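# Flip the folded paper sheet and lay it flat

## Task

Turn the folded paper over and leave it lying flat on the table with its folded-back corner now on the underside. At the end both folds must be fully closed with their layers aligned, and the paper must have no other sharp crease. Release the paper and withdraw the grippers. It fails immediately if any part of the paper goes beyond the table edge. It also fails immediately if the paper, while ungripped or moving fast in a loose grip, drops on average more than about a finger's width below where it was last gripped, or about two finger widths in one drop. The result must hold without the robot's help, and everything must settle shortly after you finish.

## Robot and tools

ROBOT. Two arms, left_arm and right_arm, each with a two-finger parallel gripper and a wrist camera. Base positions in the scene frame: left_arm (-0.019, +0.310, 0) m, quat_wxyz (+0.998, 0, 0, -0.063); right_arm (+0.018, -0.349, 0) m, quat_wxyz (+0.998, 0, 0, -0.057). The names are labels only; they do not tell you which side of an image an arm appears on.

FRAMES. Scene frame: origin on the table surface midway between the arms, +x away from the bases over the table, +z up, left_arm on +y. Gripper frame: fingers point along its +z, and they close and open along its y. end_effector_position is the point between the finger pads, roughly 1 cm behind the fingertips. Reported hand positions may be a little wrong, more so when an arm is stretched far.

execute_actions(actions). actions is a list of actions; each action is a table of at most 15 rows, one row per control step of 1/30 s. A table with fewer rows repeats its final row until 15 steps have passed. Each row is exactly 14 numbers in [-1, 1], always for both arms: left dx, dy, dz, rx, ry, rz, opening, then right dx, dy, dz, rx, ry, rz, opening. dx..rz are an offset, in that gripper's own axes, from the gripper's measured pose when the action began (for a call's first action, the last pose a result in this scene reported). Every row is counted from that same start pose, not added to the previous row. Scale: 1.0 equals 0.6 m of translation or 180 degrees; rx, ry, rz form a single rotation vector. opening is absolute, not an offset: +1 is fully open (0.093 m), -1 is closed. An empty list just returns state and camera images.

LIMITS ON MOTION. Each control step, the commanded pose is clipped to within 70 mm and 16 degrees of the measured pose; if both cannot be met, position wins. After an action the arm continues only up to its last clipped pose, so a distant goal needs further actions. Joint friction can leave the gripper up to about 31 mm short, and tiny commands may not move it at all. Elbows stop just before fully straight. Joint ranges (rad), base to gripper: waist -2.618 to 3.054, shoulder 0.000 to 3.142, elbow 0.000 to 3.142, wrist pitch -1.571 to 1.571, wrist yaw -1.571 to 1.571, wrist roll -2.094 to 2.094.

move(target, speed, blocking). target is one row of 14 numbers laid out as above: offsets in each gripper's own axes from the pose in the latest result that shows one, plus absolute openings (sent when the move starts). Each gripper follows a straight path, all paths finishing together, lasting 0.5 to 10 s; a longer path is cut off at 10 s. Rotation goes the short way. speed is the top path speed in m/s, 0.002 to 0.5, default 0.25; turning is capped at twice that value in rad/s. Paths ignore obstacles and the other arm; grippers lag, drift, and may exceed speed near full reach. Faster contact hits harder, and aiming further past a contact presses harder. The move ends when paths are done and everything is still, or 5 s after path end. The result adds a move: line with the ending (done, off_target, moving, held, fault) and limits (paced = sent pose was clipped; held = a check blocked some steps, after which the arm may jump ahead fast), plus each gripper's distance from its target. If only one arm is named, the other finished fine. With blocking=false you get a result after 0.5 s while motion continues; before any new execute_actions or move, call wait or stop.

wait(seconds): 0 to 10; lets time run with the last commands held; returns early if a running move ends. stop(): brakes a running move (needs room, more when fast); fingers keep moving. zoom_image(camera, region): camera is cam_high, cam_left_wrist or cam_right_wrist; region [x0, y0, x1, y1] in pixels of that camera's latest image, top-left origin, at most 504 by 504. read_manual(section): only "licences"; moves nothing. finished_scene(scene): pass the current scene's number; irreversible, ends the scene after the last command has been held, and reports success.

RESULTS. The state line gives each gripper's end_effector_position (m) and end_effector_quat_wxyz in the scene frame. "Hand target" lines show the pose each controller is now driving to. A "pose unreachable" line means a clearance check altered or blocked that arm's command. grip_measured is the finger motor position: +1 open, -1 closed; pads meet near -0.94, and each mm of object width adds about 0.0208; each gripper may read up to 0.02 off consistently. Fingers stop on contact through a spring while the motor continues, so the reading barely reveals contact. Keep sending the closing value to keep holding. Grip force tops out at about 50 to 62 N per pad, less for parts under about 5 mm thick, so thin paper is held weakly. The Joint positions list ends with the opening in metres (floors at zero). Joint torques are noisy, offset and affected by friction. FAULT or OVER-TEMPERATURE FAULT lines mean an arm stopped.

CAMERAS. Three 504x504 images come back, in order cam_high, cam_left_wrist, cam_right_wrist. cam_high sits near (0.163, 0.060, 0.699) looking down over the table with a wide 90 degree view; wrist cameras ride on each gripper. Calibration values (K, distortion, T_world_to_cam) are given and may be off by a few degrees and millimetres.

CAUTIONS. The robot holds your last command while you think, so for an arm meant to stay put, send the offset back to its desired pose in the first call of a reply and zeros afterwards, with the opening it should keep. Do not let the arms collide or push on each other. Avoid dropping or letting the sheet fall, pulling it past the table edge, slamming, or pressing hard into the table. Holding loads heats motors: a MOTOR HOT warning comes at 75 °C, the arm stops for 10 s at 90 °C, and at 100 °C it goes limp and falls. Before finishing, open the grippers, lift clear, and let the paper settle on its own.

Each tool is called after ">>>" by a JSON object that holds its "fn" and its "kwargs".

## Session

>>> {"fn": "execute_actions", "kwargs": {"actions": []}}

Scene clock: 0.00 s.
left_arm: end_effector_position=(+0.3566, +0.2689, +0.4011) grip_measured=+1.000 end_effector_quat_wxyz=(+0.707, +0.039, +0.705, -0.033) | right_arm: end_effector_position=(+0.3952, -0.3842, +0.3929) grip_measured=+1.000 end_effector_quat_wxyz=(+0.697, +0.027, +0.716, -0.036)
Joint positions: left_arm=[ 0.012  1.056  1.045  0.013 -0.011  0.009  0.093] | right_arm=[ 0.017  1.059  1.042 -0.009 -0.008 -0.014  0.093]
Joint velocities: left_arm=[-0.002  0.007 -0.002 -0.037  0.081 -0.007  0.   ] | right_arm=[ 0.002 -0.007  0.012 -0.037 -0.037 -0.022  0.   ]
Joint torques (N m, as the arm reports them, + toward a larger angle): no reading
Motor temperatures (°C, as the motors report them): left_arm=[21 30 29 22 22 22] | right_arm=[22 30 25 32 22 22]
Hand target (left_arm): +0.357, +0.269, +0.401; +0.707, +0.039, +0.705, -0.033
Hand target (right_arm): +0.395, -0.384, +0.393; +0.697, +0.027, +0.716, -0.036

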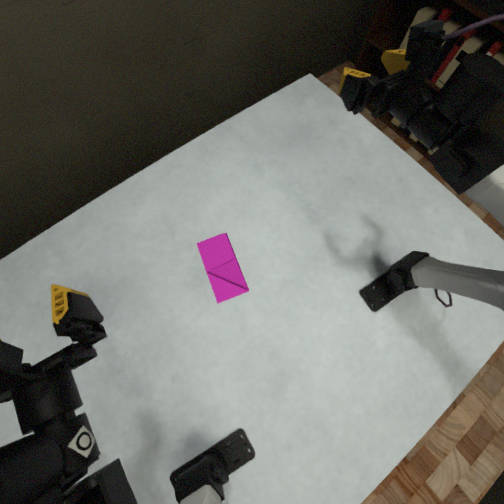

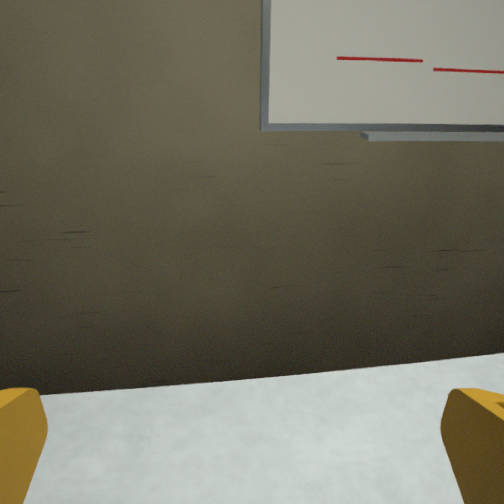

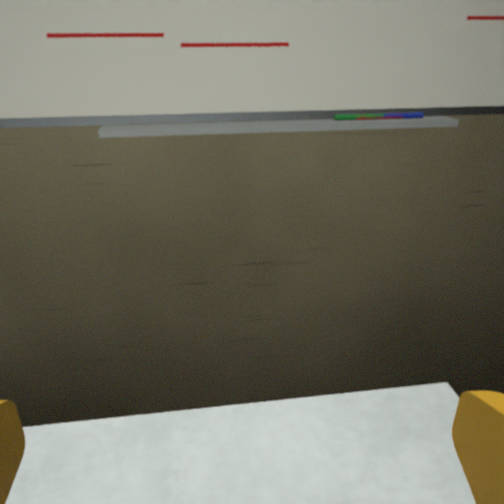

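>>> {"fn": "zoom_image", "kwargs": {"camera": "cam_high", "region": [175, 220, 275, 320]}}

Region (175, 220, 275, 320) of cam_high's 504x504 image, scaled by 5.040, with more detail than that image has.

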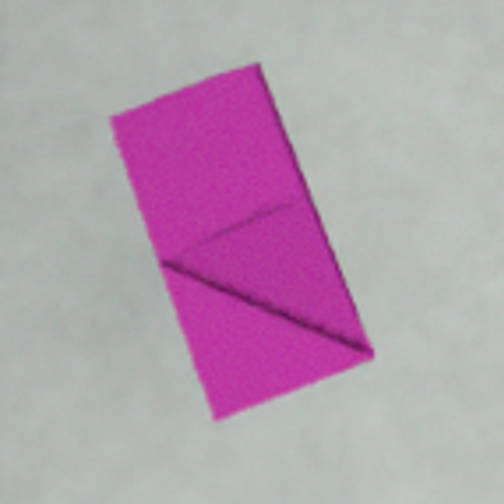

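>>> {"fn": "move", "kwargs": {"target": [0.598,-0.369,0.032,-0.310,0.461,-0.372,1,0.594,0.560,-0.174,-0.128,0.441,0.230,0.2], "speed": 0.35}}

Scene clock: 22.80 s.
left_arm: end_effector_position=(+0.3470, +0.0438, +0.0366) grip_measured=+1.000 end_effector_quat_wxyz=(-0.063, -0.570, +0.818, -0.051) | right_arm: end_effector_position=(+0.3150, -0.0486, +0.0367) grip_measured=+0.202 end_effector_quat_wxyz=(+0.059, +0.144, +0.929, +0.337)
Joint positions: left_arm=[-0.445  2.277  1.886 -1.133  0.156 -1.791  0.093] | right_arm=[ 0.76   1.798  0.949 -0.115 -0.37   1.07   0.055]
Joint velocities: left_arm=[ 0.007  0.002 -0.002 -0.051 -0.066 -0.022  0.   ] | right_arm=[-0.007  0.007 -0.012 -0.007 -0.037  0.066 -0.   ]
Joint torques (N m, as the arm reports them, + toward a larger angle): left_arm=[  1.29 -12.87   8.27   0.32   0.13  -0.13] | right_arm=[ 0.61 -9.36  7.91  1.68 -0.24 -0.06]
Motor temperatures (°C, as the motors report them): left_arm=[21 30 32 28 22 22] | right_arm=[22 30 29 38 22 22]
Hand target (left_arm): +0.350, +0.046, +0.039; -0.068, -0.578, +0.812, -0.052
Hand target (right_arm): +0.315, -0.043, +0.038; +0.058, +0.141, +0.926, +0.346
Off the commanded pose (left_arm): 0.010 m, 2 deg.
Off the commanded pose (right_arm): 0.006 m, 1 deg.
move: done
camera_calibration (this result's frames):
cam_left_wrist: T_world_to_cam=[[0.942373, -0.333547, 0.0260641, -0.314468], [-0.292737, -0.784333, 0.546924, 0.157204], [-0.161982, -0.523037, -0.836776, 0.189726], [0, 0, 0, 1]] pos_world=[0.373098, 0.117644, 0.0809754]
cam_right_wrist: T_world_to_cam=[[-0.248222, -0.740961, -0.623989, 0.0647132], [-0.948916, 0.056458, 0.310436, 0.327355], [-0.194792, 0.669171, -0.717124, 0.204671], [0, 0, 0, 1]] pos_world=[0.366564, -0.107492, 0.0855319]

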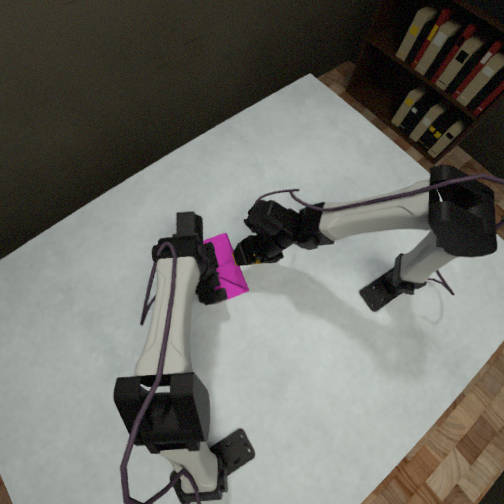

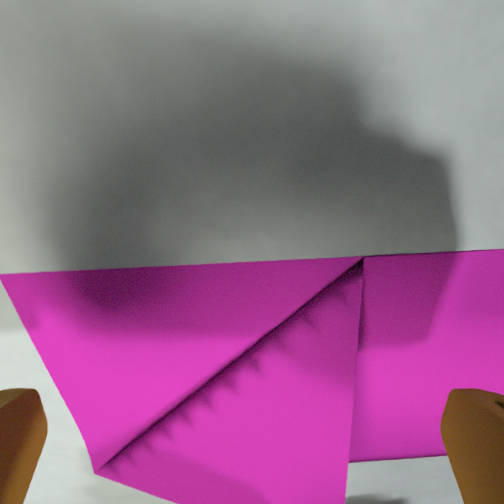

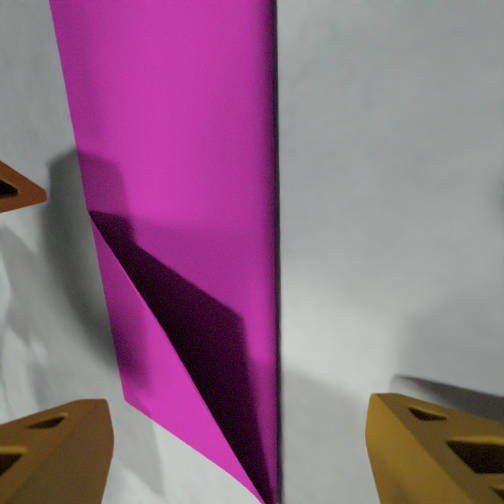

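>>> {"fn": "move", "kwargs": {"target": [-0.018,0,0.075,-0.01,0,-0.01,1,0.005,-0.03,0.052,0.01,0,0,0.2], "speed": 0.05}}

Scene clock: 30.90 s.
left_arm: end_effector_position=(+0.3517, +0.0405, +0.0096) grip_measured=+1.000 end_effector_quat_wxyz=(-0.063, -0.573, +0.815, -0.054) | right_arm: end_effector_position=(+0.3203, -0.0398, +0.0222) grip_measured=+0.202 end_effector_quat_wxyz=(+0.066, +0.139, +0.927, +0.342)
Joint positions: left_arm=[-0.445  2.319  1.848 -1.048  0.157 -1.8    0.093] | right_arm=[ 0.772  1.86   0.949 -0.034 -0.362  1.073  0.055]
Joint velocities: left_arm=[ 0.002  0.007  0.012 -0.007 -0.081  0.007  0.   ] | right_arm=[-0.002  0.017 -0.017  0.081  0.066  0.051 -0.   ]
Joint torques (N m, as the arm reports them, + toward a larger angle): left_arm=[  1.08 -11.58   4.2    0.58   0.06  -0.16] | right_arm=[ 0.87 -7.15  6.27  1.62  0.11 -0.06]
Motor temperatures (°C, as the motors report them): left_arm=[21 33 33 26 22 22] | right_arm=[22 31 29 38 22 22]
Hand target (left_arm): +0.347, +0.047, -0.009; -0.073, -0.582, +0.809, -0.037
Hand target (right_arm): +0.314, -0.043, +0.002; +0.057, +0.144, +0.934, +0.322
Off the commanded pose (left_arm): 0.020 m, 2 deg.
Off the commanded pose (right_arm): 0.022 m, 3 deg.
move: off_target (left_arm, right_arm)
camera_calibration (this result's frames):
cam_left_wrist: T_world_to_cam=[[0.945012, -0.3257, 0.0295359, -0.32059], [-0.287589, -0.784628, 0.549228, 0.168925], [-0.155709, -0.527521, -0.835151, 0.164118], [0, 0, 0, 1]] pos_world=[0.377097, 0.114703, 0.0537539]
cam_right_wrist: T_world_to_cam=[[-0.233556, -0.737882, -0.633231, 0.0591131], [-0.954344, 0.0492321, 0.294624, 0.338184], [-0.186223, 0.673132, -0.715692, 0.186749], [0, 0, 0, 1]] pos_world=[0.371327, -0.0987376, 0.0714497]

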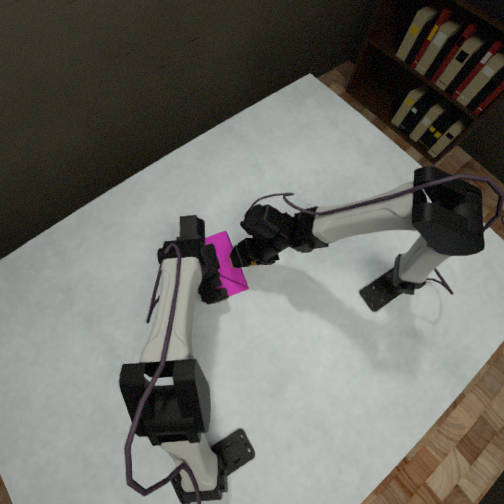

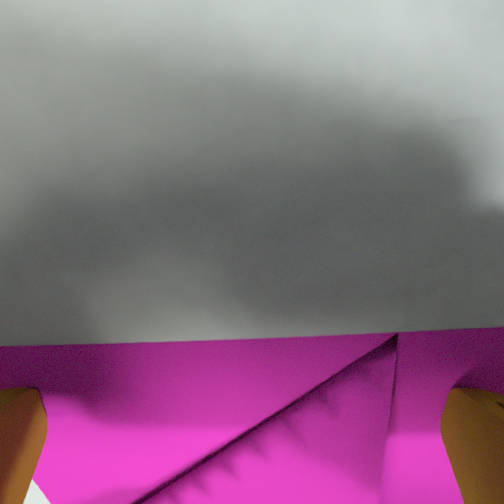

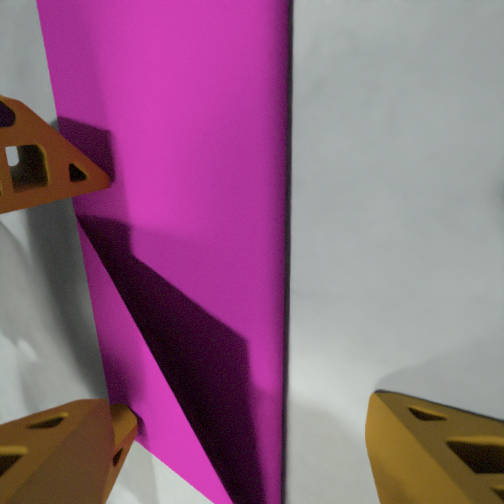

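>>> {"fn": "move", "kwargs": {"target": [-0.004,0.004,0.03,-0.015,0,0,1,0.006,0.024,0.047,0.01,0,0.012,0.2], "speed": 0.03}}

Scene clock: 36.47 s.
left_arm: end_effector_position=(+0.3532, +0.0391, +0.0090) grip_measured=+1.000 end_effector_quat_wxyz=(-0.064, -0.573, +0.816, -0.054) | right_arm: end_effector_position=(+0.3293, -0.0135, +0.0224) grip_measured=+0.202 end_effector_quat_wxyz=(+0.067, +0.151, +0.924, +0.344)
Joint positions: left_arm=[-0.445  2.329  1.864 -1.054  0.16  -1.798  0.093] | right_arm=[ 0.818  1.929  1.04  -0.033 -0.328  1.139  0.055]
Joint velocities: left_arm=[-0.007 -0.002 -0.002 -0.022 -0.037 -0.022  0.   ] | right_arm=[-0.007 -0.017  0.022 -0.007 -0.022 -0.125 -0.001]
Joint torques (N m, as the arm reports them, + toward a larger angle): left_arm=[  0.29 -10.22   7.11   0.37   0.09   0.  ] | right_arm=[ 0.96 -8.52  9.05  1.36  0.05 -0.05]
Motor temperatures (°C, as the motors report them): left_arm=[21 35 32 25 22 22] | right_arm=[22 32 29 38 22 22]
Hand target (left_arm): +0.349, +0.041, -0.008; -0.077, -0.571, +0.816, -0.035
Hand target (right_arm): +0.326, -0.012, +0.011; +0.058, +0.157, +0.930, +0.328
Off the commanded pose (left_arm): 0.018 m, 3 deg.
Off the commanded pose (right_arm): 0.013 m, 2 deg.
move: off_target (left_arm, right_arm)
camera_calibration (this result's frames):
cam_left_wrist: T_world_to_cam=[[0.944538, -0.327194, 0.0281392, -0.322176], [-0.287788, -0.783407, 0.550864, 0.168588], [-0.158195, -0.528411, -0.83412, 0.164019], [0, 0, 0, 1]] pos_world=[0.378772, 0.113329, 0.0530081]
cam_right_wrist: T_world_to_cam=[[-0.255186, -0.726747, -0.637745, 0.0881939], [-0.951251, 0.0705442, 0.300242, 0.344579], [-0.173211, 0.683273, -0.70932, 0.166606], [0, 0, 0, 1]] pos_world=[0.379145, -0.0740512, 0.0709654]

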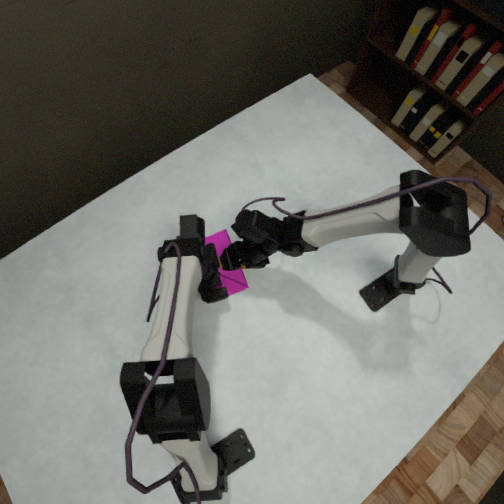

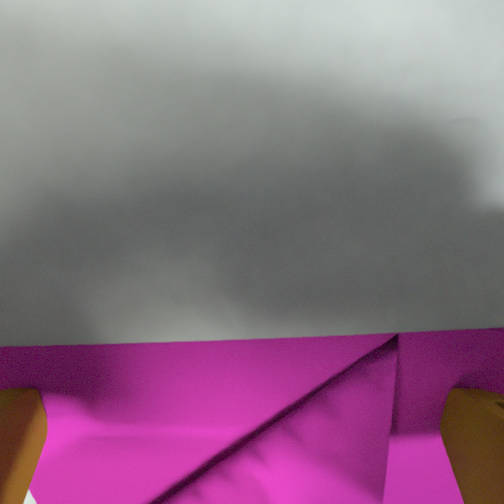

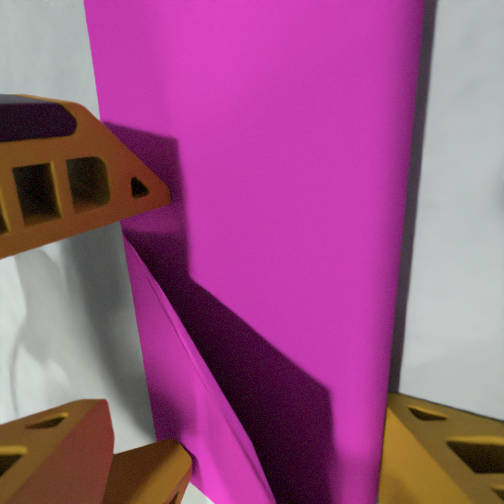

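>>> {"fn": "execute_actions", "kwargs": {"actions": [[[-0.004,0.004,0.03,-0.015,0,0,1,0,0,0.003,0,0,0,0.17],[-0.004,0.004,0.03,-0.015,0,0,1,0,0,0.003,0,0,0,0.14],[-0.004,0.004,0.03,-0.015,0,0,1,0,0,0.003,0,0,0,0.11],[-0.004,0.004,0.03,-0.015,0,0,1,0,0,0.003,0,0,0,0.08],[-0.004,0.004,0.03,-0.015,0,0,1,0,0,0.003,0,0,0,0.05],[-0.004,0.004,0.03,-0.015,0,0,1,0,0,0.003,0,0,0,0.02],[-0.004,0.004,0.03,-0.015,0,0,1,0,0,0.003,0,0,0,-0.01],[-0.004,0.004,0.03,-0.015,0,0,1,0,0,0.003,0,0,0,-0.04],[-0.004,0.004,0.03,-0.015,0,0,1,0,0,0.003,0,0,0,-0.07],[-0.004,0.004,0.03,-0.015,0,0,1,0,0,0.003,0,0,0,-0.1],[-0.004,0.004,0.03,-0.015,0,0,1,0,0,0.003,0,0,0,-0.13],[-0.004,0.004,0.03,-0.015,0,0,1,0,0,0.003,0,0,0,-0.16],[-0.004,0.004,0.03,-0.015,0,0,1,0,0,0.003,0,0,0,-0.19],[-0.004,0.004,0.03,-0.015,0,0,1,0,0,0.003,0,0,0,-0.22],[-0.004,0.004,0.03,-0.015,0,0,1,0,0,0.003,0,0,0,-0.25]],[[-0.004,0.004,0.03,-0.015,0,0,1,0,-0.003,0,-0.004,0,0,-0.28],[-0.004,0.004,0.03,-0.015,0,0,1,0,-0.006,0,-0.008,0,0,-0.31],[-0.004,0.004,0.03,-0.015,0,0,1,0,-0.009,0,-0.012,0,0,-0.34],[-0.004,0.004,0.03,-0.015,0,0,1,0,-0.012,0,-0.016,0,0,-0.37],[-0.004,0.004,0.03,-0.015,0,0,1,0,-0.015,0,-0.02,0,0,-0.4],[-0.004,0.004,0.03,-0.015,0,0,1,0,-0.018,0,-0.024,0,0,-0.43],[-0.004,0.004,0.03,-0.015,0,0,1,0,-0.02,0,-0.028,0,0,-0.46],[-0.004,0.004,0.03,-0.015,0,0,1,0,-0.02,0,-0.032,0,0,-0.49],[-0.004,0.004,0.03,-0.015,0,0,1,0,-0.02,0,-0.036,0,0,-0.52],[-0.004,0.004,0.03,-0.015,0,0,1,0,-0.02,0,-0.04,0,0,-0.55],[-0.004,0.004,0.03,-0.015,0,0,1,0,-0.02,0,-0.044,0,0,-0.58],[-0.004,0.004,0.03,-0.015,0,0,1,0,-0.02,0,-0.048,0,0,-0.61],[-0.004,0.004,0.03,-0.015,0,0,1,0,-0.02,0,-0.052,0,0,-0.64],[-0.004,0.004,0.03,-0.015,0,0,1,0,-0.02,0,-0.056,0,0,-0.67],[-0.004,0.004,0.03,-0.015,0,0,1,0,-0.02,0,-0.06,0,0,-0.7]]]}}

>>> {"fn": "wait", "kwargs": {"seconds": 0.4}}

Scene clock: 45.17 s.
left_arm: end_effector_position=(+0.3566, +0.0361, +0.0090) grip_measured=+1.000 end_effector_quat_wxyz=(-0.066, -0.571, +0.816, -0.055) | right_arm: end_effector_position=(+0.3245, -0.0232, +0.0110) grip_measured=-0.682 end_effector_quat_wxyz=(+0.073, +0.147, +0.903, +0.396)
Joint positions: left_arm=[-0.445  2.348  1.897 -1.068  0.164 -1.795  0.093] | right_arm=[ 0.781  1.928  0.883  0.22  -0.402  1.149  0.012]
Joint velocities: left_arm=[ 0.007 -0.007 -0.017  0.037  0.007  0.007  0.   ] | right_arm=[-0.046  0.012 -0.33   0.637 -0.168 -0.007 -0.033]
Joint torques (N m, as the arm reports them, + toward a larger angle): left_arm=[  0.31 -10.35   7.12   0.36   0.06   0.  ] | right_arm=[ -0.48 -10.74   4.96   1.8   -0.22  -0.07]
Motor temperatures (°C, as the motors report them): left_arm=[21 36 33 24 22 22] | right_arm=[22 33 30 37 22 22]
Hand target (left_arm): +0.352, +0.038, -0.009; -0.079, -0.570, +0.817, -0.035
Hand target (right_arm): +0.326, -0.022, +0.015; +0.080, +0.144, +0.890, +0.425
Off the commanded pose (left_arm): 0.019 m, 3 deg.
Off the commanded pose (right_arm): 0.004 m, 4 deg.
camera_calibration (this result's frames):
cam_left_wrist: T_world_to_cam=[[0.943519, -0.330128, 0.0280486, -0.325876], [-0.289511, -0.780339, 0.554306, 0.167686], [-0.161105, -0.531119, -0.83184, 0.164089], [0, 0, 0, 1]] pos_world=[0.382452, 0.110422, 0.052687]
cam_right_wrist: T_world_to_cam=[[-0.229489, -0.654404, -0.720479, 0.0668768], [-0.960925, 0.0346143, 0.274637, 0.346719], [-0.154785, 0.755352, -0.636777, 0.159232], [0, 0, 0, 1]] pos_world=[0.373165, -0.0885133, 0.0543567]

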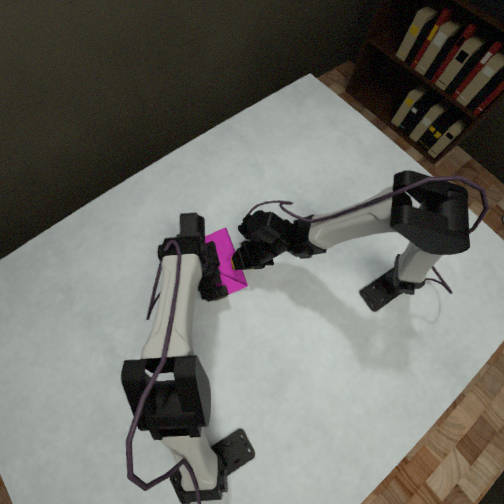

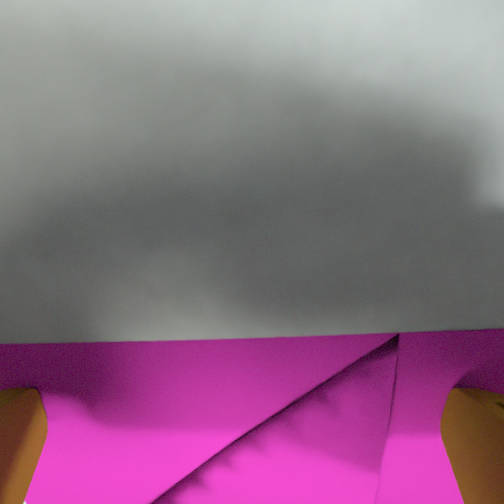

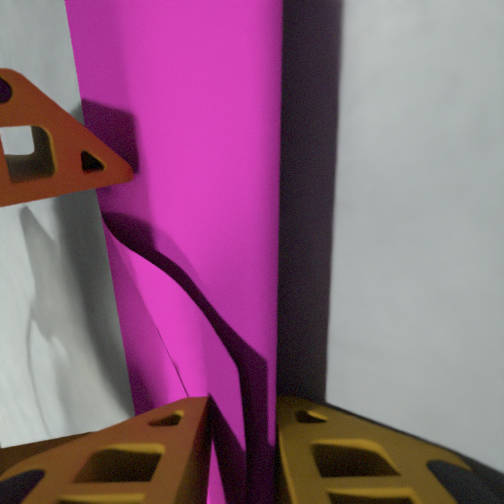

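Scene clock: 45.57 s.
left_arm: end_effector_position=(+0.3566, +0.0361, +0.0090) grip_measured=+1.000 end_effector_quat_wxyz=(-0.066, -0.571, +0.816, -0.055) | right_arm: end_effector_position=(+0.3277, -0.0188, +0.0180) grip_measured=-0.698 end_effector_quat_wxyz=(+0.083, +0.139, +0.892, +0.422)
Joint positions: left_arm=[-0.445  2.348  1.897 -1.068  0.164 -1.795  0.093] | right_arm=[ 0.778  1.928  0.861  0.303 -0.423  1.156  0.012]
Joint velocities: left_arm=[-0.007 -0.007 -0.002 -0.051 -0.007  0.007  0.   ] | right_arm=[-0.007 -0.002  0.017  0.051  0.037  0.022 -0.   ]
Joint torques (N m, as the arm reports them, + toward a larger angle): left_arm=[  0.27 -10.26   7.1    0.37   0.1   -0.01] | right_arm=[ -0.44 -10.68   5.11   1.92  -0.23  -0.06]
Motor temperatures (°C, as the motors report them): left_arm=[21 36 33 24 22 22] | right_arm=[22 33 30 37 22 22]
Hand target (left_arm): +0.352, +0.038, -0.009; -0.079, -0.570, +0.817, -0.035
Hand target (right_arm): +0.326, -0.022, +0.015; +0.080, +0.144, +0.890, +0.425
Off the commanded pose (left_arm): 0.019 m, 3 deg.
Off the commanded pose (right_arm): 0.005 m, 1 deg.
wait: 0.40 s; no rest
camera_calibration (this result's frames):
cam_left_wrist: T_world_to_cam=[[0.943519, -0.330128, 0.0280486, -0.325876], [-0.289511, -0.780339, 0.554306, 0.167686], [-0.161105, -0.531119, -0.83184, 0.164089], [0, 0, 0, 1]] pos_world=[0.382452, 0.110422, 0.052687]
cam_right_wrist: T_world_to_cam=[[-0.200682, -0.617715, -0.760365, 0.0675167], [-0.969787, 0.0153668, 0.24347, 0.350766], [-0.138711, 0.786252, -0.602136, 0.155531], [0, 0, 0, 1]] pos_world=[0.375291, -0.085971, 0.0595873]

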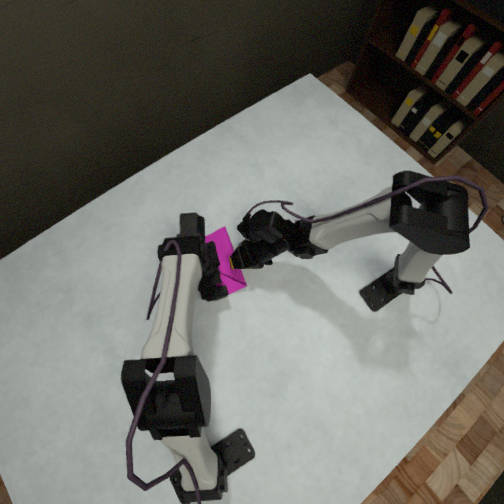

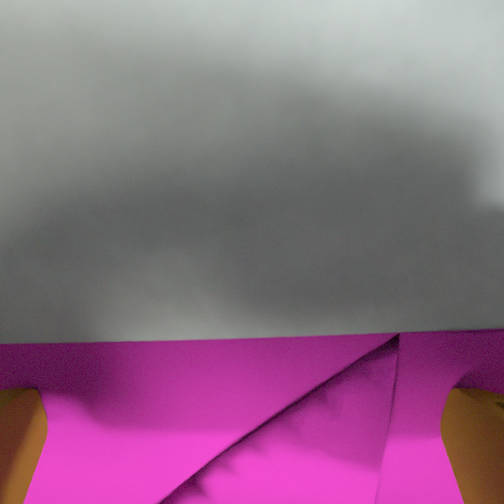

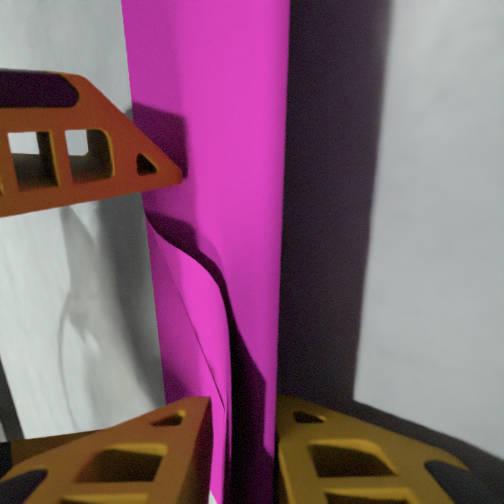

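>>> {"fn": "execute_actions", "kwargs": {"actions": [[[0,0,0.012,0,0,0,1,0,0.002,0,-0.002,0,0,-0.73],[0,0,0.012,0,0,0,1,0,0.004,0,-0.004,0,0,-0.76],[0,0,0.012,0,0,0,1,0,0.006,0,-0.006,0,0,-0.79],[0,0,0.012,0,0,0,1,0,0.008,0,-0.008,0,0,-0.82],[0,0,0.012,0,0,0,1,0,0.008,0,-0.008,0,0,-0.85],[0,0,0.012,0,0,0,1,0,0.008,0,-0.008,0,0,-0.87],[0,0,0.012,0,0,0,1,0,0.008,0,-0.008,0,0,-0.89],[0,0,0.012,0,0,0,1,0,0.008,0,-0.008,0,0,-0.91],[0,0,0.012,0,0,0,1,0,0.008,0,-0.008,0,0,-0.93],[0,0,0.012,0,0,0,1,0,0.008,0,-0.008,0,0,-0.95],[0,0,0.012,0,0,0,1,0,0.008,0,-0.008,0,0,-0.97],[0,0,0.012,0,0,0,1,0,0.008,0,-0.008,0,0,-1]]]}}

>>> {"fn": "move", "kwargs": {"target": [-0.06,0,-0.12,0,0,0,1,0,0,0,0,0,0,-1], "speed": 0.15}}

Scene clock: 52.67 s.
left_arm: end_effector_position=(+0.3566, +0.0360, +0.0090) grip_measured=+1.000 end_effector_quat_wxyz=(-0.066, -0.571, +0.816, -0.055) | right_arm: end_effector_position=(+0.3286, -0.0177, +0.0197) grip_measured=-0.988 end_effector_quat_wxyz=(+0.085, +0.138, +0.890, +0.425)
Joint positions: left_arm=[-0.445  2.348  1.897 -1.067  0.164 -1.795  0.093] | right_arm=[ 0.778  1.928  0.861  0.312 -0.425  1.157  0.   ]
Joint velocities: left_arm=[-0.017 -0.007  0.002  0.051 -0.037 -0.037  0.   ] | right_arm=[ 0.002 -0.002  0.012 -0.037 -0.022 -0.037  0.   ]
Joint torques (N m, as the arm reports them, + toward a larger angle): left_arm=[ -0.12 -13.27   5.33   0.63   0.03  -0.09] | right_arm=[  0.1  -10.75   6.51   1.99  -0.22  -0.07]
Motor temperatures (°C, as the motors report them): left_arm=[21 37 33 24 22 22] | right_arm=[22 35 30 38 22 22]
Hand target (left_arm): +0.356, +0.035, +0.002; -0.066, -0.571, +0.816, -0.055
Hand target (right_arm): +0.329, -0.016, +0.022; +0.085, +0.138, +0.887, +0.433
Off the commanded pose (left_arm): 0.007 m, 0 deg.
Off the commanded pose (right_arm): 0.003 m, 1 deg.
camera_calibration (this result's frames):
cam_left_wrist: T_world_to_cam=[[0.94351, -0.330122, 0.0284196, -0.325965], [-0.289689, -0.780224, 0.554374, 0.167726], [-0.160837, -0.53129, -0.831783, 0.16399], [0, 0, 0, 1]] pos_world=[0.382515, 0.110382, 0.0526847]
cam_right_wrist: T_world_to_cam=[[-0.196155, -0.612216, -0.765973, 0.0683615], [-0.971138, 0.0131902, 0.238152, 0.351746], [-0.135697, 0.79058, -0.597134, 0.154792], [0, 0, 0, 1]] pos_world=[0.376008, -0.0851629, 0.0610255]

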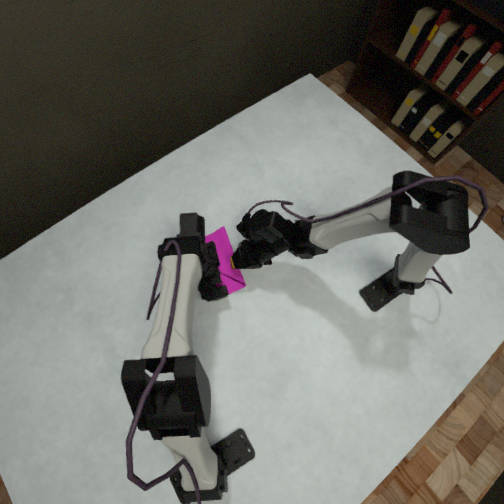

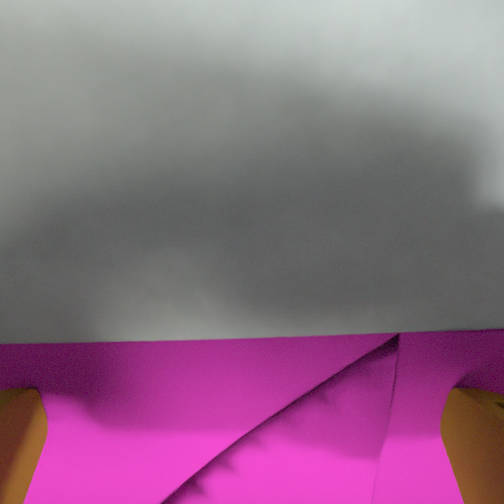

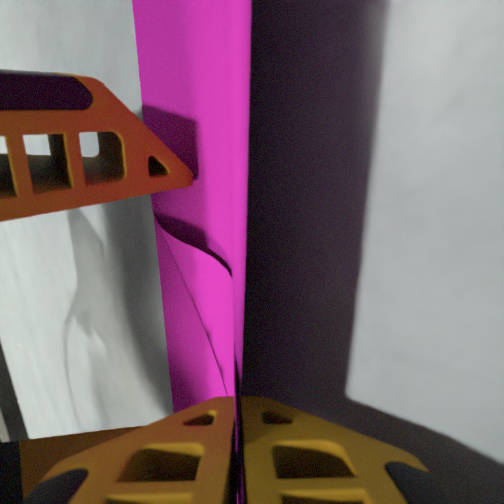

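Scene clock: 53.83 s.
left_arm: end_effector_position=(+0.3708, +0.0810, +0.0646) grip_measured=+1.000 end_effector_quat_wxyz=(-0.067, -0.573, +0.815, -0.048) | right_arm: end_effector_position=(+0.3286, -0.0177, +0.0197) grip_measured=-0.988 end_effector_quat_wxyz=(+0.085, +0.138, +0.890, +0.425)
Joint positions: left_arm=[-0.344  2.291  2.022 -1.281  0.164 -1.696  0.093] | right_arm=[ 0.778  1.928  0.861  0.312 -0.425  1.157  0.   ]
Joint velocities: left_arm=[ 0.007 -0.017 -0.007  0.022 -0.022  0.066  0.   ] | right_arm=[ 0.002  0.012 -0.007 -0.037 -0.022  0.022  0.   ]
Joint torques (N m, as the arm reports them, + toward a larger angle): left_arm=[  0.6  -14.17   8.12   0.29   0.06   0.02] | right_arm=[  0.06 -10.79   6.91   1.76  -0.14  -0.13]
Motor temperatures (°C, as the motors report them): left_arm=[21 37 33 24 22 22] | right_arm=[22 35 30 38 22 22]
Hand target (left_arm): +0.373, +0.082, +0.073; -0.066, -0.571, +0.816, -0.054
Hand target (right_arm): +0.329, -0.018, +0.020; +0.085, +0.138, +0.890, +0.425
Off the commanded pose (left_arm): 0.009 m, 1 deg.
Off the commanded pose (right_arm): 0.000 m, 0 deg.
move: done
camera_calibration (this result's frames):
cam_left_wrist: T_world_to_cam=[[0.944701, -0.327591, 0.0149634, -0.325847], [-0.281443, -0.786509, 0.549721, 0.173781], [-0.168315, -0.523533, -0.835215, 0.238792], [0, 0, 0, 1]] pos_world=[0.39693, 0.154951, 0.108788]
cam_right_wrist: T_world_to_cam=[[-0.196155, -0.612216, -0.765973, 0.0683615], [-0.971138, 0.0131902, 0.238152, 0.351746], [-0.135697, 0.79058, -0.597134, 0.154792], [0, 0, 0, 1]] pos_world=[0.376008, -0.0851629, 0.0610255]

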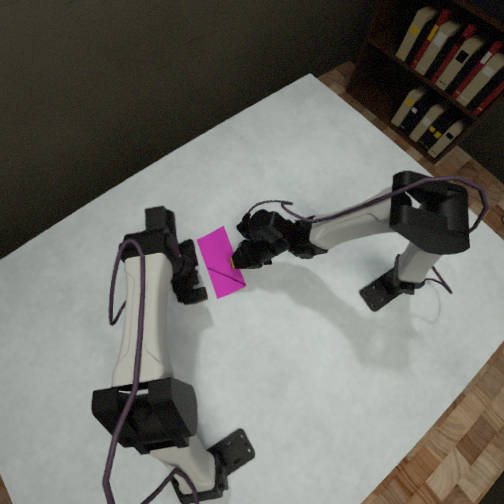

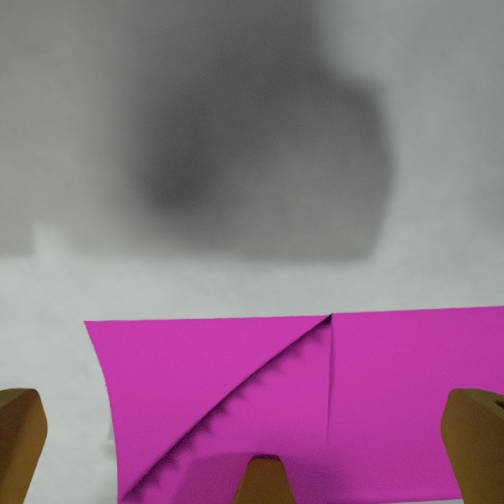

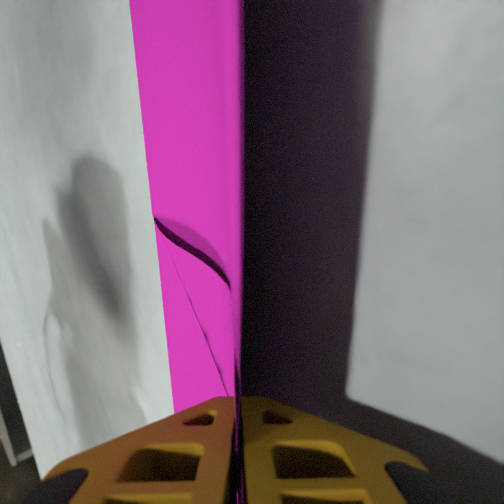

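>>> {"fn": "execute_actions", "kwargs": {"actions": []}}

Scene clock: 61.40 s.
left_arm: end_effector_position=(+0.3705, +0.0811, +0.0646) grip_measured=+1.000 end_effector_quat_wxyz=(-0.068, -0.573, +0.816, -0.047) | right_arm: end_effector_position=(+0.3286, -0.0177, +0.0197) grip_measured=-0.988 end_effector_quat_wxyz=(+0.085, +0.138, +0.890, +0.425)
Joint positions: left_arm=[-0.344  2.291  2.022 -1.282  0.164 -1.695  0.093] | right_arm=[ 0.778  1.928  0.861  0.312 -0.425  1.157  0.   ]
Joint velocities: left_arm=[-0.007 -0.002 -0.012  0.037  0.007  0.037  0.   ] | right_arm=[-0.007  0.002 -0.002  0.007  0.037  0.022  0.   ]
Joint torques (N m, as the arm reports them, + toward a larger angle): left_arm=[  0.65 -14.24   8.1    0.27   0.06   0.  ] | right_arm=[  0.07 -10.75   6.92   1.76  -0.14  -0.14]
Motor temperatures (°C, as the motors report them): left_arm=[21 40 34 24 22 22] | right_arm=[22 36 30 38 22 22]
Hand target (left_arm): +0.373, +0.082, +0.073; -0.066, -0.571, +0.816, -0.054
Hand target (right_arm): +0.329, -0.018, +0.020; +0.085, +0.138, +0.890, +0.425
Off the commanded pose (left_arm): 0.009 m, 1 deg.
Off the commanded pose (right_arm): 0.000 m, 0 deg.
camera_calibration (this result's frames):
cam_left_wrist: T_world_to_cam=[[0.944467, -0.328309, 0.0139552, -0.325365], [-0.281539, -0.786559, 0.549601, 0.17386], [-0.169462, -0.523009, -0.835311, 0.2392], [0, 0, 0, 1]] pos_world=[0.39678, 0.155035, 0.108794]
cam_right_wrist: T_world_to_cam=[[-0.196155, -0.612216, -0.765973, 0.0683615], [-0.971138, 0.0131902, 0.238152, 0.351746], [-0.135697, 0.79058, -0.597134, 0.154792], [0, 0, 0, 1]] pos_world=[0.376008, -0.0851629, 0.0610255]

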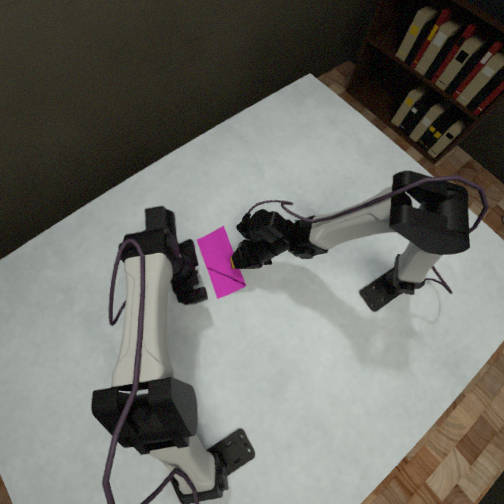

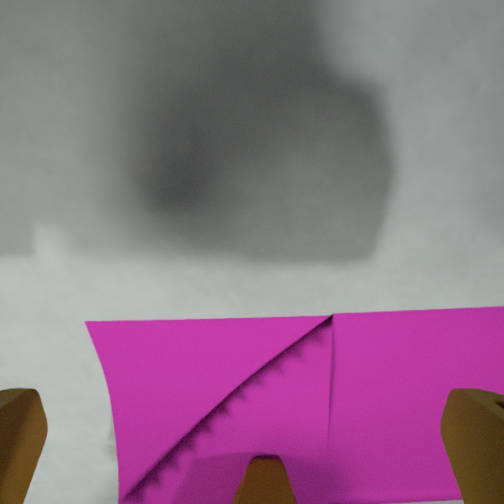

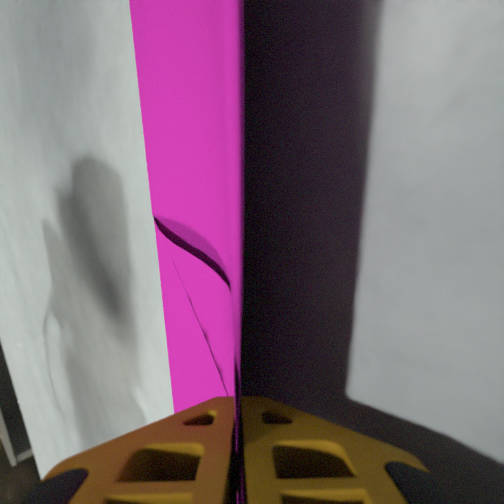

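>>> {"fn": "move", "kwargs": {"target": [-0.162,0.188,-0.12,0,0,0.048,1, 0.040,0.14,-0.158,0.094,-0.023,0.043,-1], "speed": 0.15}}

Scene clock: 70.87 s.
left_arm: end_effector_position=(+0.3081, +0.2169, +0.1197) grip_measured=+1.000 end_effector_quat_wxyz=(-0.059, -0.509, +0.857, -0.057) | right_arm: end_effector_position=(+0.2931, -0.0333, +0.1330) grip_measured=-0.988 end_effector_quat_wxyz=(+0.059, +0.222, +0.931, +0.283)
Joint positions: left_arm=[-0.07   1.84   1.567 -1.311  0.164 -1.267  0.093] | right_arm=[ 0.89   1.654  1.252 -0.611 -0.193  1.3    0.   ]
Joint velocities: left_arm=[-0.012 -0.002 -0.022 -0.007 -0.037  0.051  0.   ] | right_arm=[ 0.007  0.002  0.022 -0.022 -0.051  0.007  0.   ]
Joint torques (N m, as the arm reports them, + toward a larger angle): left_arm=[  0.95 -10.91   4.96   0.25  -0.01   0.03] | right_arm=[ 0.62 -9.89 10.68  1.31  0.07 -0.04]
Motor temperatures (°C, as the motors report them): left_arm=[21 43 34 23 22 22] | right_arm=[22 38 30 38 22 22]
Hand target (left_arm): +0.301, +0.221, +0.120; -0.065, -0.509, +0.857, -0.051
Hand target (right_arm): +0.294, -0.030, +0.143; +0.066, +0.223, +0.929, +0.289
Off the commanded pose (left_arm): 0.008 m, 1 deg.
Off the commanded pose (right_arm): 0.011 m, 1 deg.
move: off_target (right_arm)
camera_calibration (this result's frames):
cam_left_wrist: T_world_to_cam=[[0.884433, -0.463856, 0.0511439, -0.179137], [-0.413878, -0.729031, 0.545177, 0.26168], [-0.215598, -0.50334, -0.836759, 0.355811], [0, 0, 0, 1]] pos_world=[0.34345, 0.286773, 0.164228]
cam_right_wrist: T_world_to_cam=[[-0.401424, -0.744895, -0.532907, 0.163389], [-0.903987, 0.228725, 0.361237, 0.261681], [-0.147195, 0.626751, -0.765191, 0.250269], [0, 0, 0, 1]] pos_world=[0.338983, -0.095002, 0.184046]

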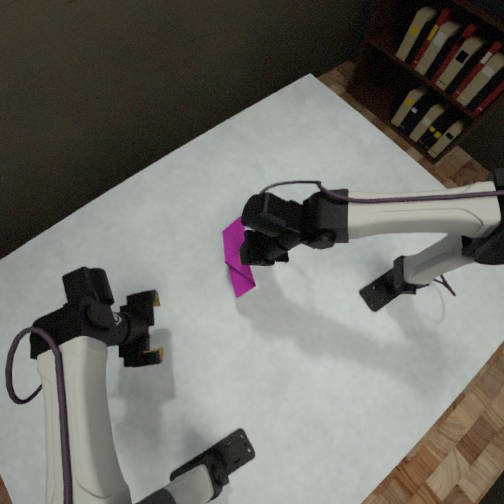

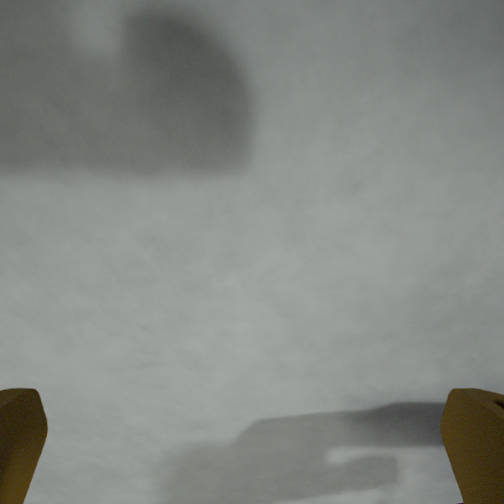

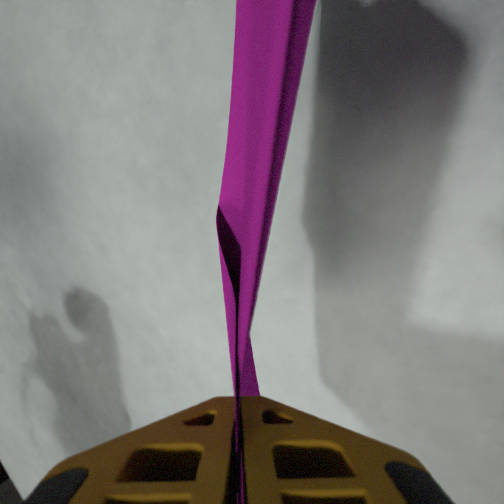

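>>> {"fn": "move", "kwargs": {"target": [0,0,0,0,0,0,1, 0,0.012,-0.012,0,0,-0.5,-1], "speed": 0.4}}

Scene clock: 75.43 s.
left_arm: end_effector_position=(+0.3081, +0.2169, +0.1197) grip_measured=+1.000 end_effector_quat_wxyz=(-0.059, -0.509, +0.857, -0.057) | right_arm: end_effector_position=(+0.2893, -0.0372, +0.1297) grip_measured=-0.988 end_effector_quat_wxyz=(+0.229, -0.495, +0.823, +0.157)
Joint positions: left_arm=[-0.07   1.84   1.567 -1.311  0.164 -1.266  0.093] | right_arm=[ 0.89   1.654  1.252 -0.638 -0.193 -0.255  0.   ]
Joint velocities: left_arm=[-0.007 -0.002 -0.007  0.022  0.022  0.037  0.   ] | right_arm=[ 0.002  0.002  0.007  0.022  0.007 -0.081  0.   ]
Joint torques (N m, as the arm reports them, + toward a larger angle): left_arm=[ 0.19 -9.51  6.55  0.36  0.02 -0.06] | right_arm=[ 0.19 -9.44 11.71  1.34 -0.1  -0.19]
Motor temperatures (°C, as the motors report them): left_arm=[21 42 34 23 22 22] | right_arm=[22 38 31 38 22 22]
Hand target (left_arm): +0.308, +0.217, +0.120; -0.059, -0.509, +0.857, -0.057
Hand target (right_arm): +0.294, -0.032, +0.143; +0.243, -0.501, +0.816, +0.158
Off the commanded pose (left_arm): 0.000 m, 0 deg.
Off the commanded pose (right_arm): 0.015 m, 2 deg.
move: off_target (right_arm)
camera_calibration (this result's frames):
cam_left_wrist: T_world_to_cam=[[0.884078, -0.464519, 0.051266, -0.178898], [-0.414492, -0.728701, 0.545152, 0.2618], [-0.215876, -0.503206, -0.836768, 0.355869], [0, 0, 0, 1]] pos_world=[0.343498, 0.286748, 0.16423]
cam_right_wrist: T_world_to_cam=[[0.874666, -0.484294, -0.0204484, -0.268734], [-0.481698, -0.863721, -0.148165, 0.163561], [0.0540937, 0.139445, -0.988751, 0.202227], [0, 0, 0, 1]] pos_world=[0.302901, -0.017075, 0.218691]

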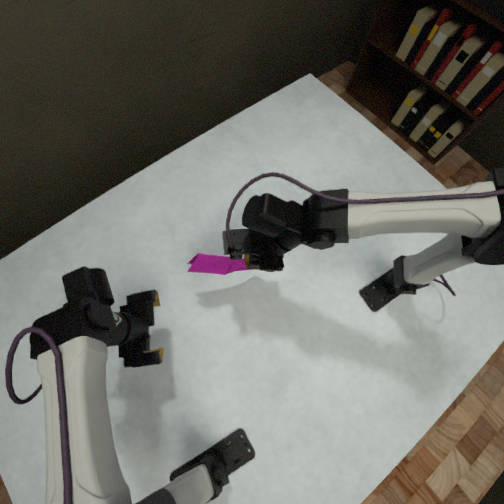

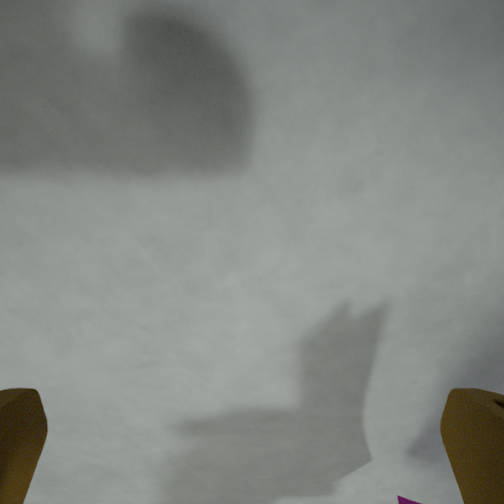

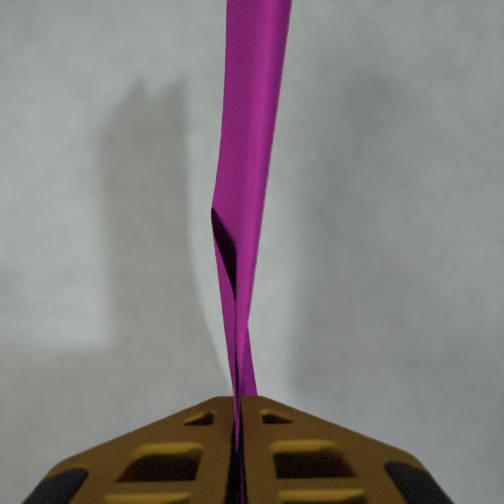

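>>> {"fn": "move", "kwargs": {"target": [0,0,0,0,0,0,1, -0.056,-0.033,0.073,0.126,-0.117,-0.499,-1], "speed": 0.4}}

Scene clock: 84.47 s.
left_arm: end_effector_position=(+0.3081, +0.2169, +0.1197) grip_measured=+1.000 end_effector_quat_wxyz=(-0.059, -0.509, +0.857, -0.057) | right_arm: end_effector_position=(+0.3322, +0.0040, +0.1216) grip_measured=-0.989 end_effector_quat_wxyz=(-0.490, +0.839, -0.202, +0.124)
Joint positions: left_arm=[-0.07   1.84   1.567 -1.311  0.164 -1.266  0.093] | right_arm=[ 0.85   1.702  0.904  0.259 -0.304 -1.76   0.   ]
Joint velocities: left_arm=[-0.002 -0.007  0.007  0.095  0.007  0.022  0.   ] | right_arm=[-0.012  0.002  0.017 -0.022 -0.007 -0.051  0.   ]
Joint torques (N m, as the arm reports them, + toward a larger angle): left_arm=[ 0.17 -9.56  6.51  0.35  0.02 -0.05] | right_arm=[-0.6  -8.43  6.31  2.11 -0.23 -0.12]
Motor temperatures (°C, as the motors report them): left_arm=[21 41 34 23 22 22] | right_arm=[22 39 32 38 22 22]
Hand target (left_arm): +0.308, +0.217, +0.120; -0.059, -0.509, +0.857, -0.057
Hand target (right_arm): +0.331, -0.000, +0.110; -0.484, +0.843, -0.201, +0.120
Off the commanded pose (left_arm): 0.000 m, 0 deg.
Off the commanded pose (right_arm): 0.013 m, 1 deg.
move: off_target (right_arm)
camera_calibration (this result's frames):
cam_left_wrist: T_world_to_cam=[[0.884078, -0.464519, 0.051266, -0.178898], [-0.414492, -0.728701, 0.545152, 0.2618], [-0.215876, -0.503206, -0.836768, 0.355869], [0, 0, 0, 1]] pos_world=[0.343498, 0.286748, 0.16423]
cam_right_wrist: T_world_to_cam=[[0.221842, 0.411925, 0.883801, -0.183117], [0.645495, -0.741387, 0.183523, -0.19668], [0.730836, 0.529776, -0.430367, -0.108095], [0, 0, 0, 1]] pos_world=[0.246578, -0.0131195, 0.151414]

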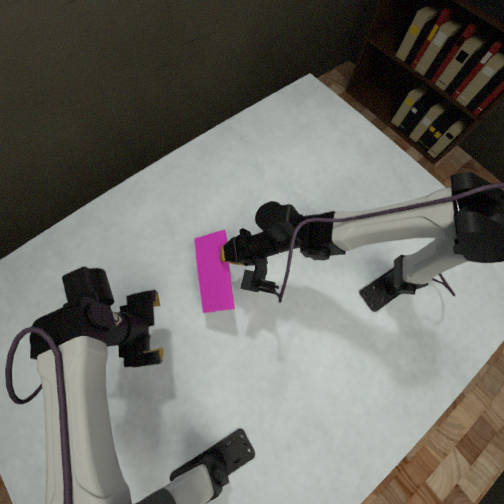

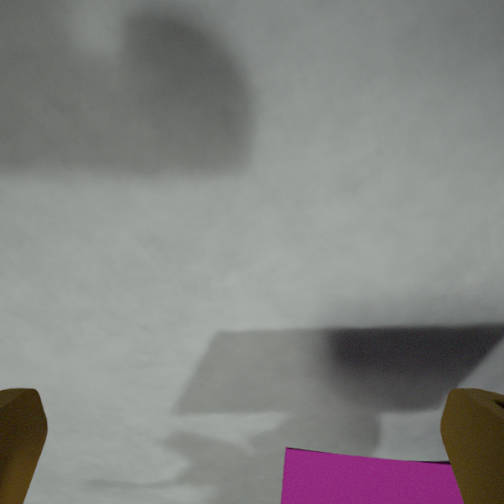

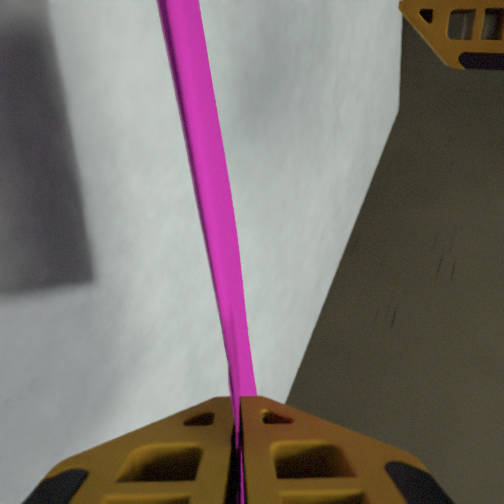

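>>> {"fn": "move", "kwargs": {"target": [0.199,-0.186,0.166,-0.012,0,0,1, 0,0.199,0.026,0,0,0,-1], "speed": 0.11}}

Scene clock: 97.13 s.
left_arm: end_effector_position=(+0.3448, +0.0468, +0.0456) grip_measured=+1.000 end_effector_quat_wxyz=(-0.070, -0.507, +0.858, -0.044) | right_arm: end_effector_position=(+0.3156, -0.0290, +0.0183) grip_measured=-0.989 end_effector_quat_wxyz=(-0.494, +0.836, -0.202, +0.128)
Joint positions: left_arm=[-0.439  2.29   1.944 -1.21   0.164 -1.632  0.093] | right_arm=[ 0.806  1.941  0.614  0.795 -0.339 -1.779  0.   ]
Joint velocities: left_arm=[-0.007 -0.002  0.007 -0.037 -0.007 -0.022  0.   ] | right_arm=[ 0.007 -0.022  0.002 -0.007  0.081  0.022  0.   ]
Joint torques (N m, as the arm reports them, + toward a larger angle): left_arm=[ -0.26 -12.57   8.21   0.33  -0.04  -0.14] | right_arm=[-0.54 -8.48  3.86  2.09 -0.23 -0.12]
Motor temperatures (°C, as the motors report them): left_arm=[21 41 34 23 22 22] | right_arm=[22 38 31 40 22 22]
Hand target (left_arm): +0.346, +0.043, +0.045; -0.068, -0.508, +0.858, -0.043
Hand target (right_arm): +0.312, -0.035, +0.010; -0.490, +0.839, -0.202, +0.124
Off the commanded pose (left_arm): 0.002 m, 0 deg.
Off the commanded pose (right_arm): 0.012 m, 1 deg.
move: off_target (right_arm)
camera_calibration (this result's frames):
cam_left_wrist: T_world_to_cam=[[0.881585, -0.471642, 0.0189927, -0.283851], [-0.403423, -0.731961, 0.549074, 0.189606], [-0.245065, -0.491718, -0.835558, 0.225606], [0, 0, 0, 1]] pos_world=[0.382018, 0.115843, 0.0897907]
cam_right_wrist: T_world_to_cam=[[0.216833, 0.402081, 0.889559, -0.0734025], [0.640673, -0.746152, 0.181095, -0.190096], [0.736561, 0.530649, -0.419393, -0.124939], [0, 0, 0, 1]] pos_world=[0.229731, -0.0460282, 0.0473228]

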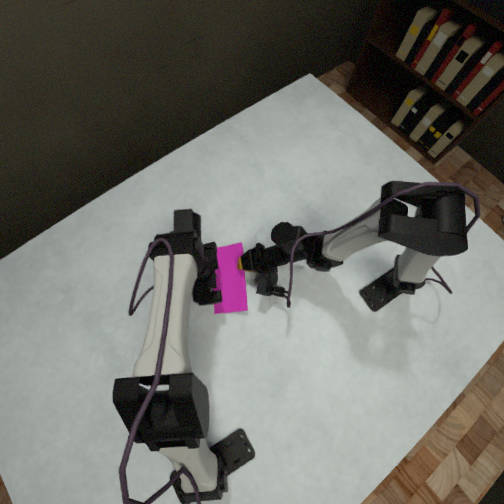

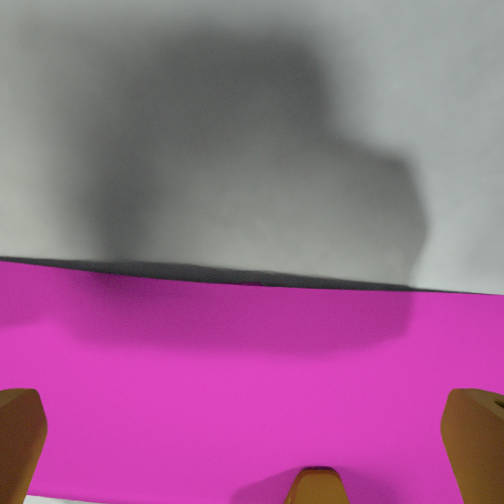

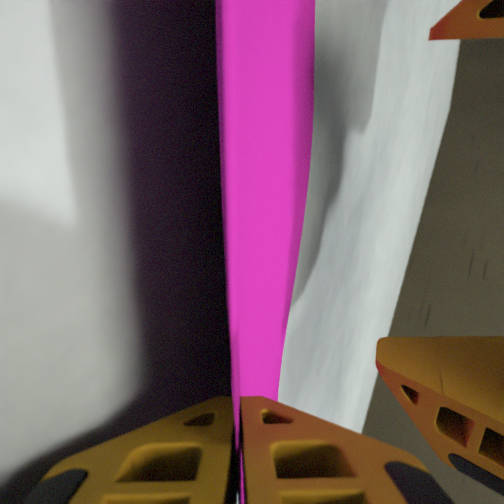

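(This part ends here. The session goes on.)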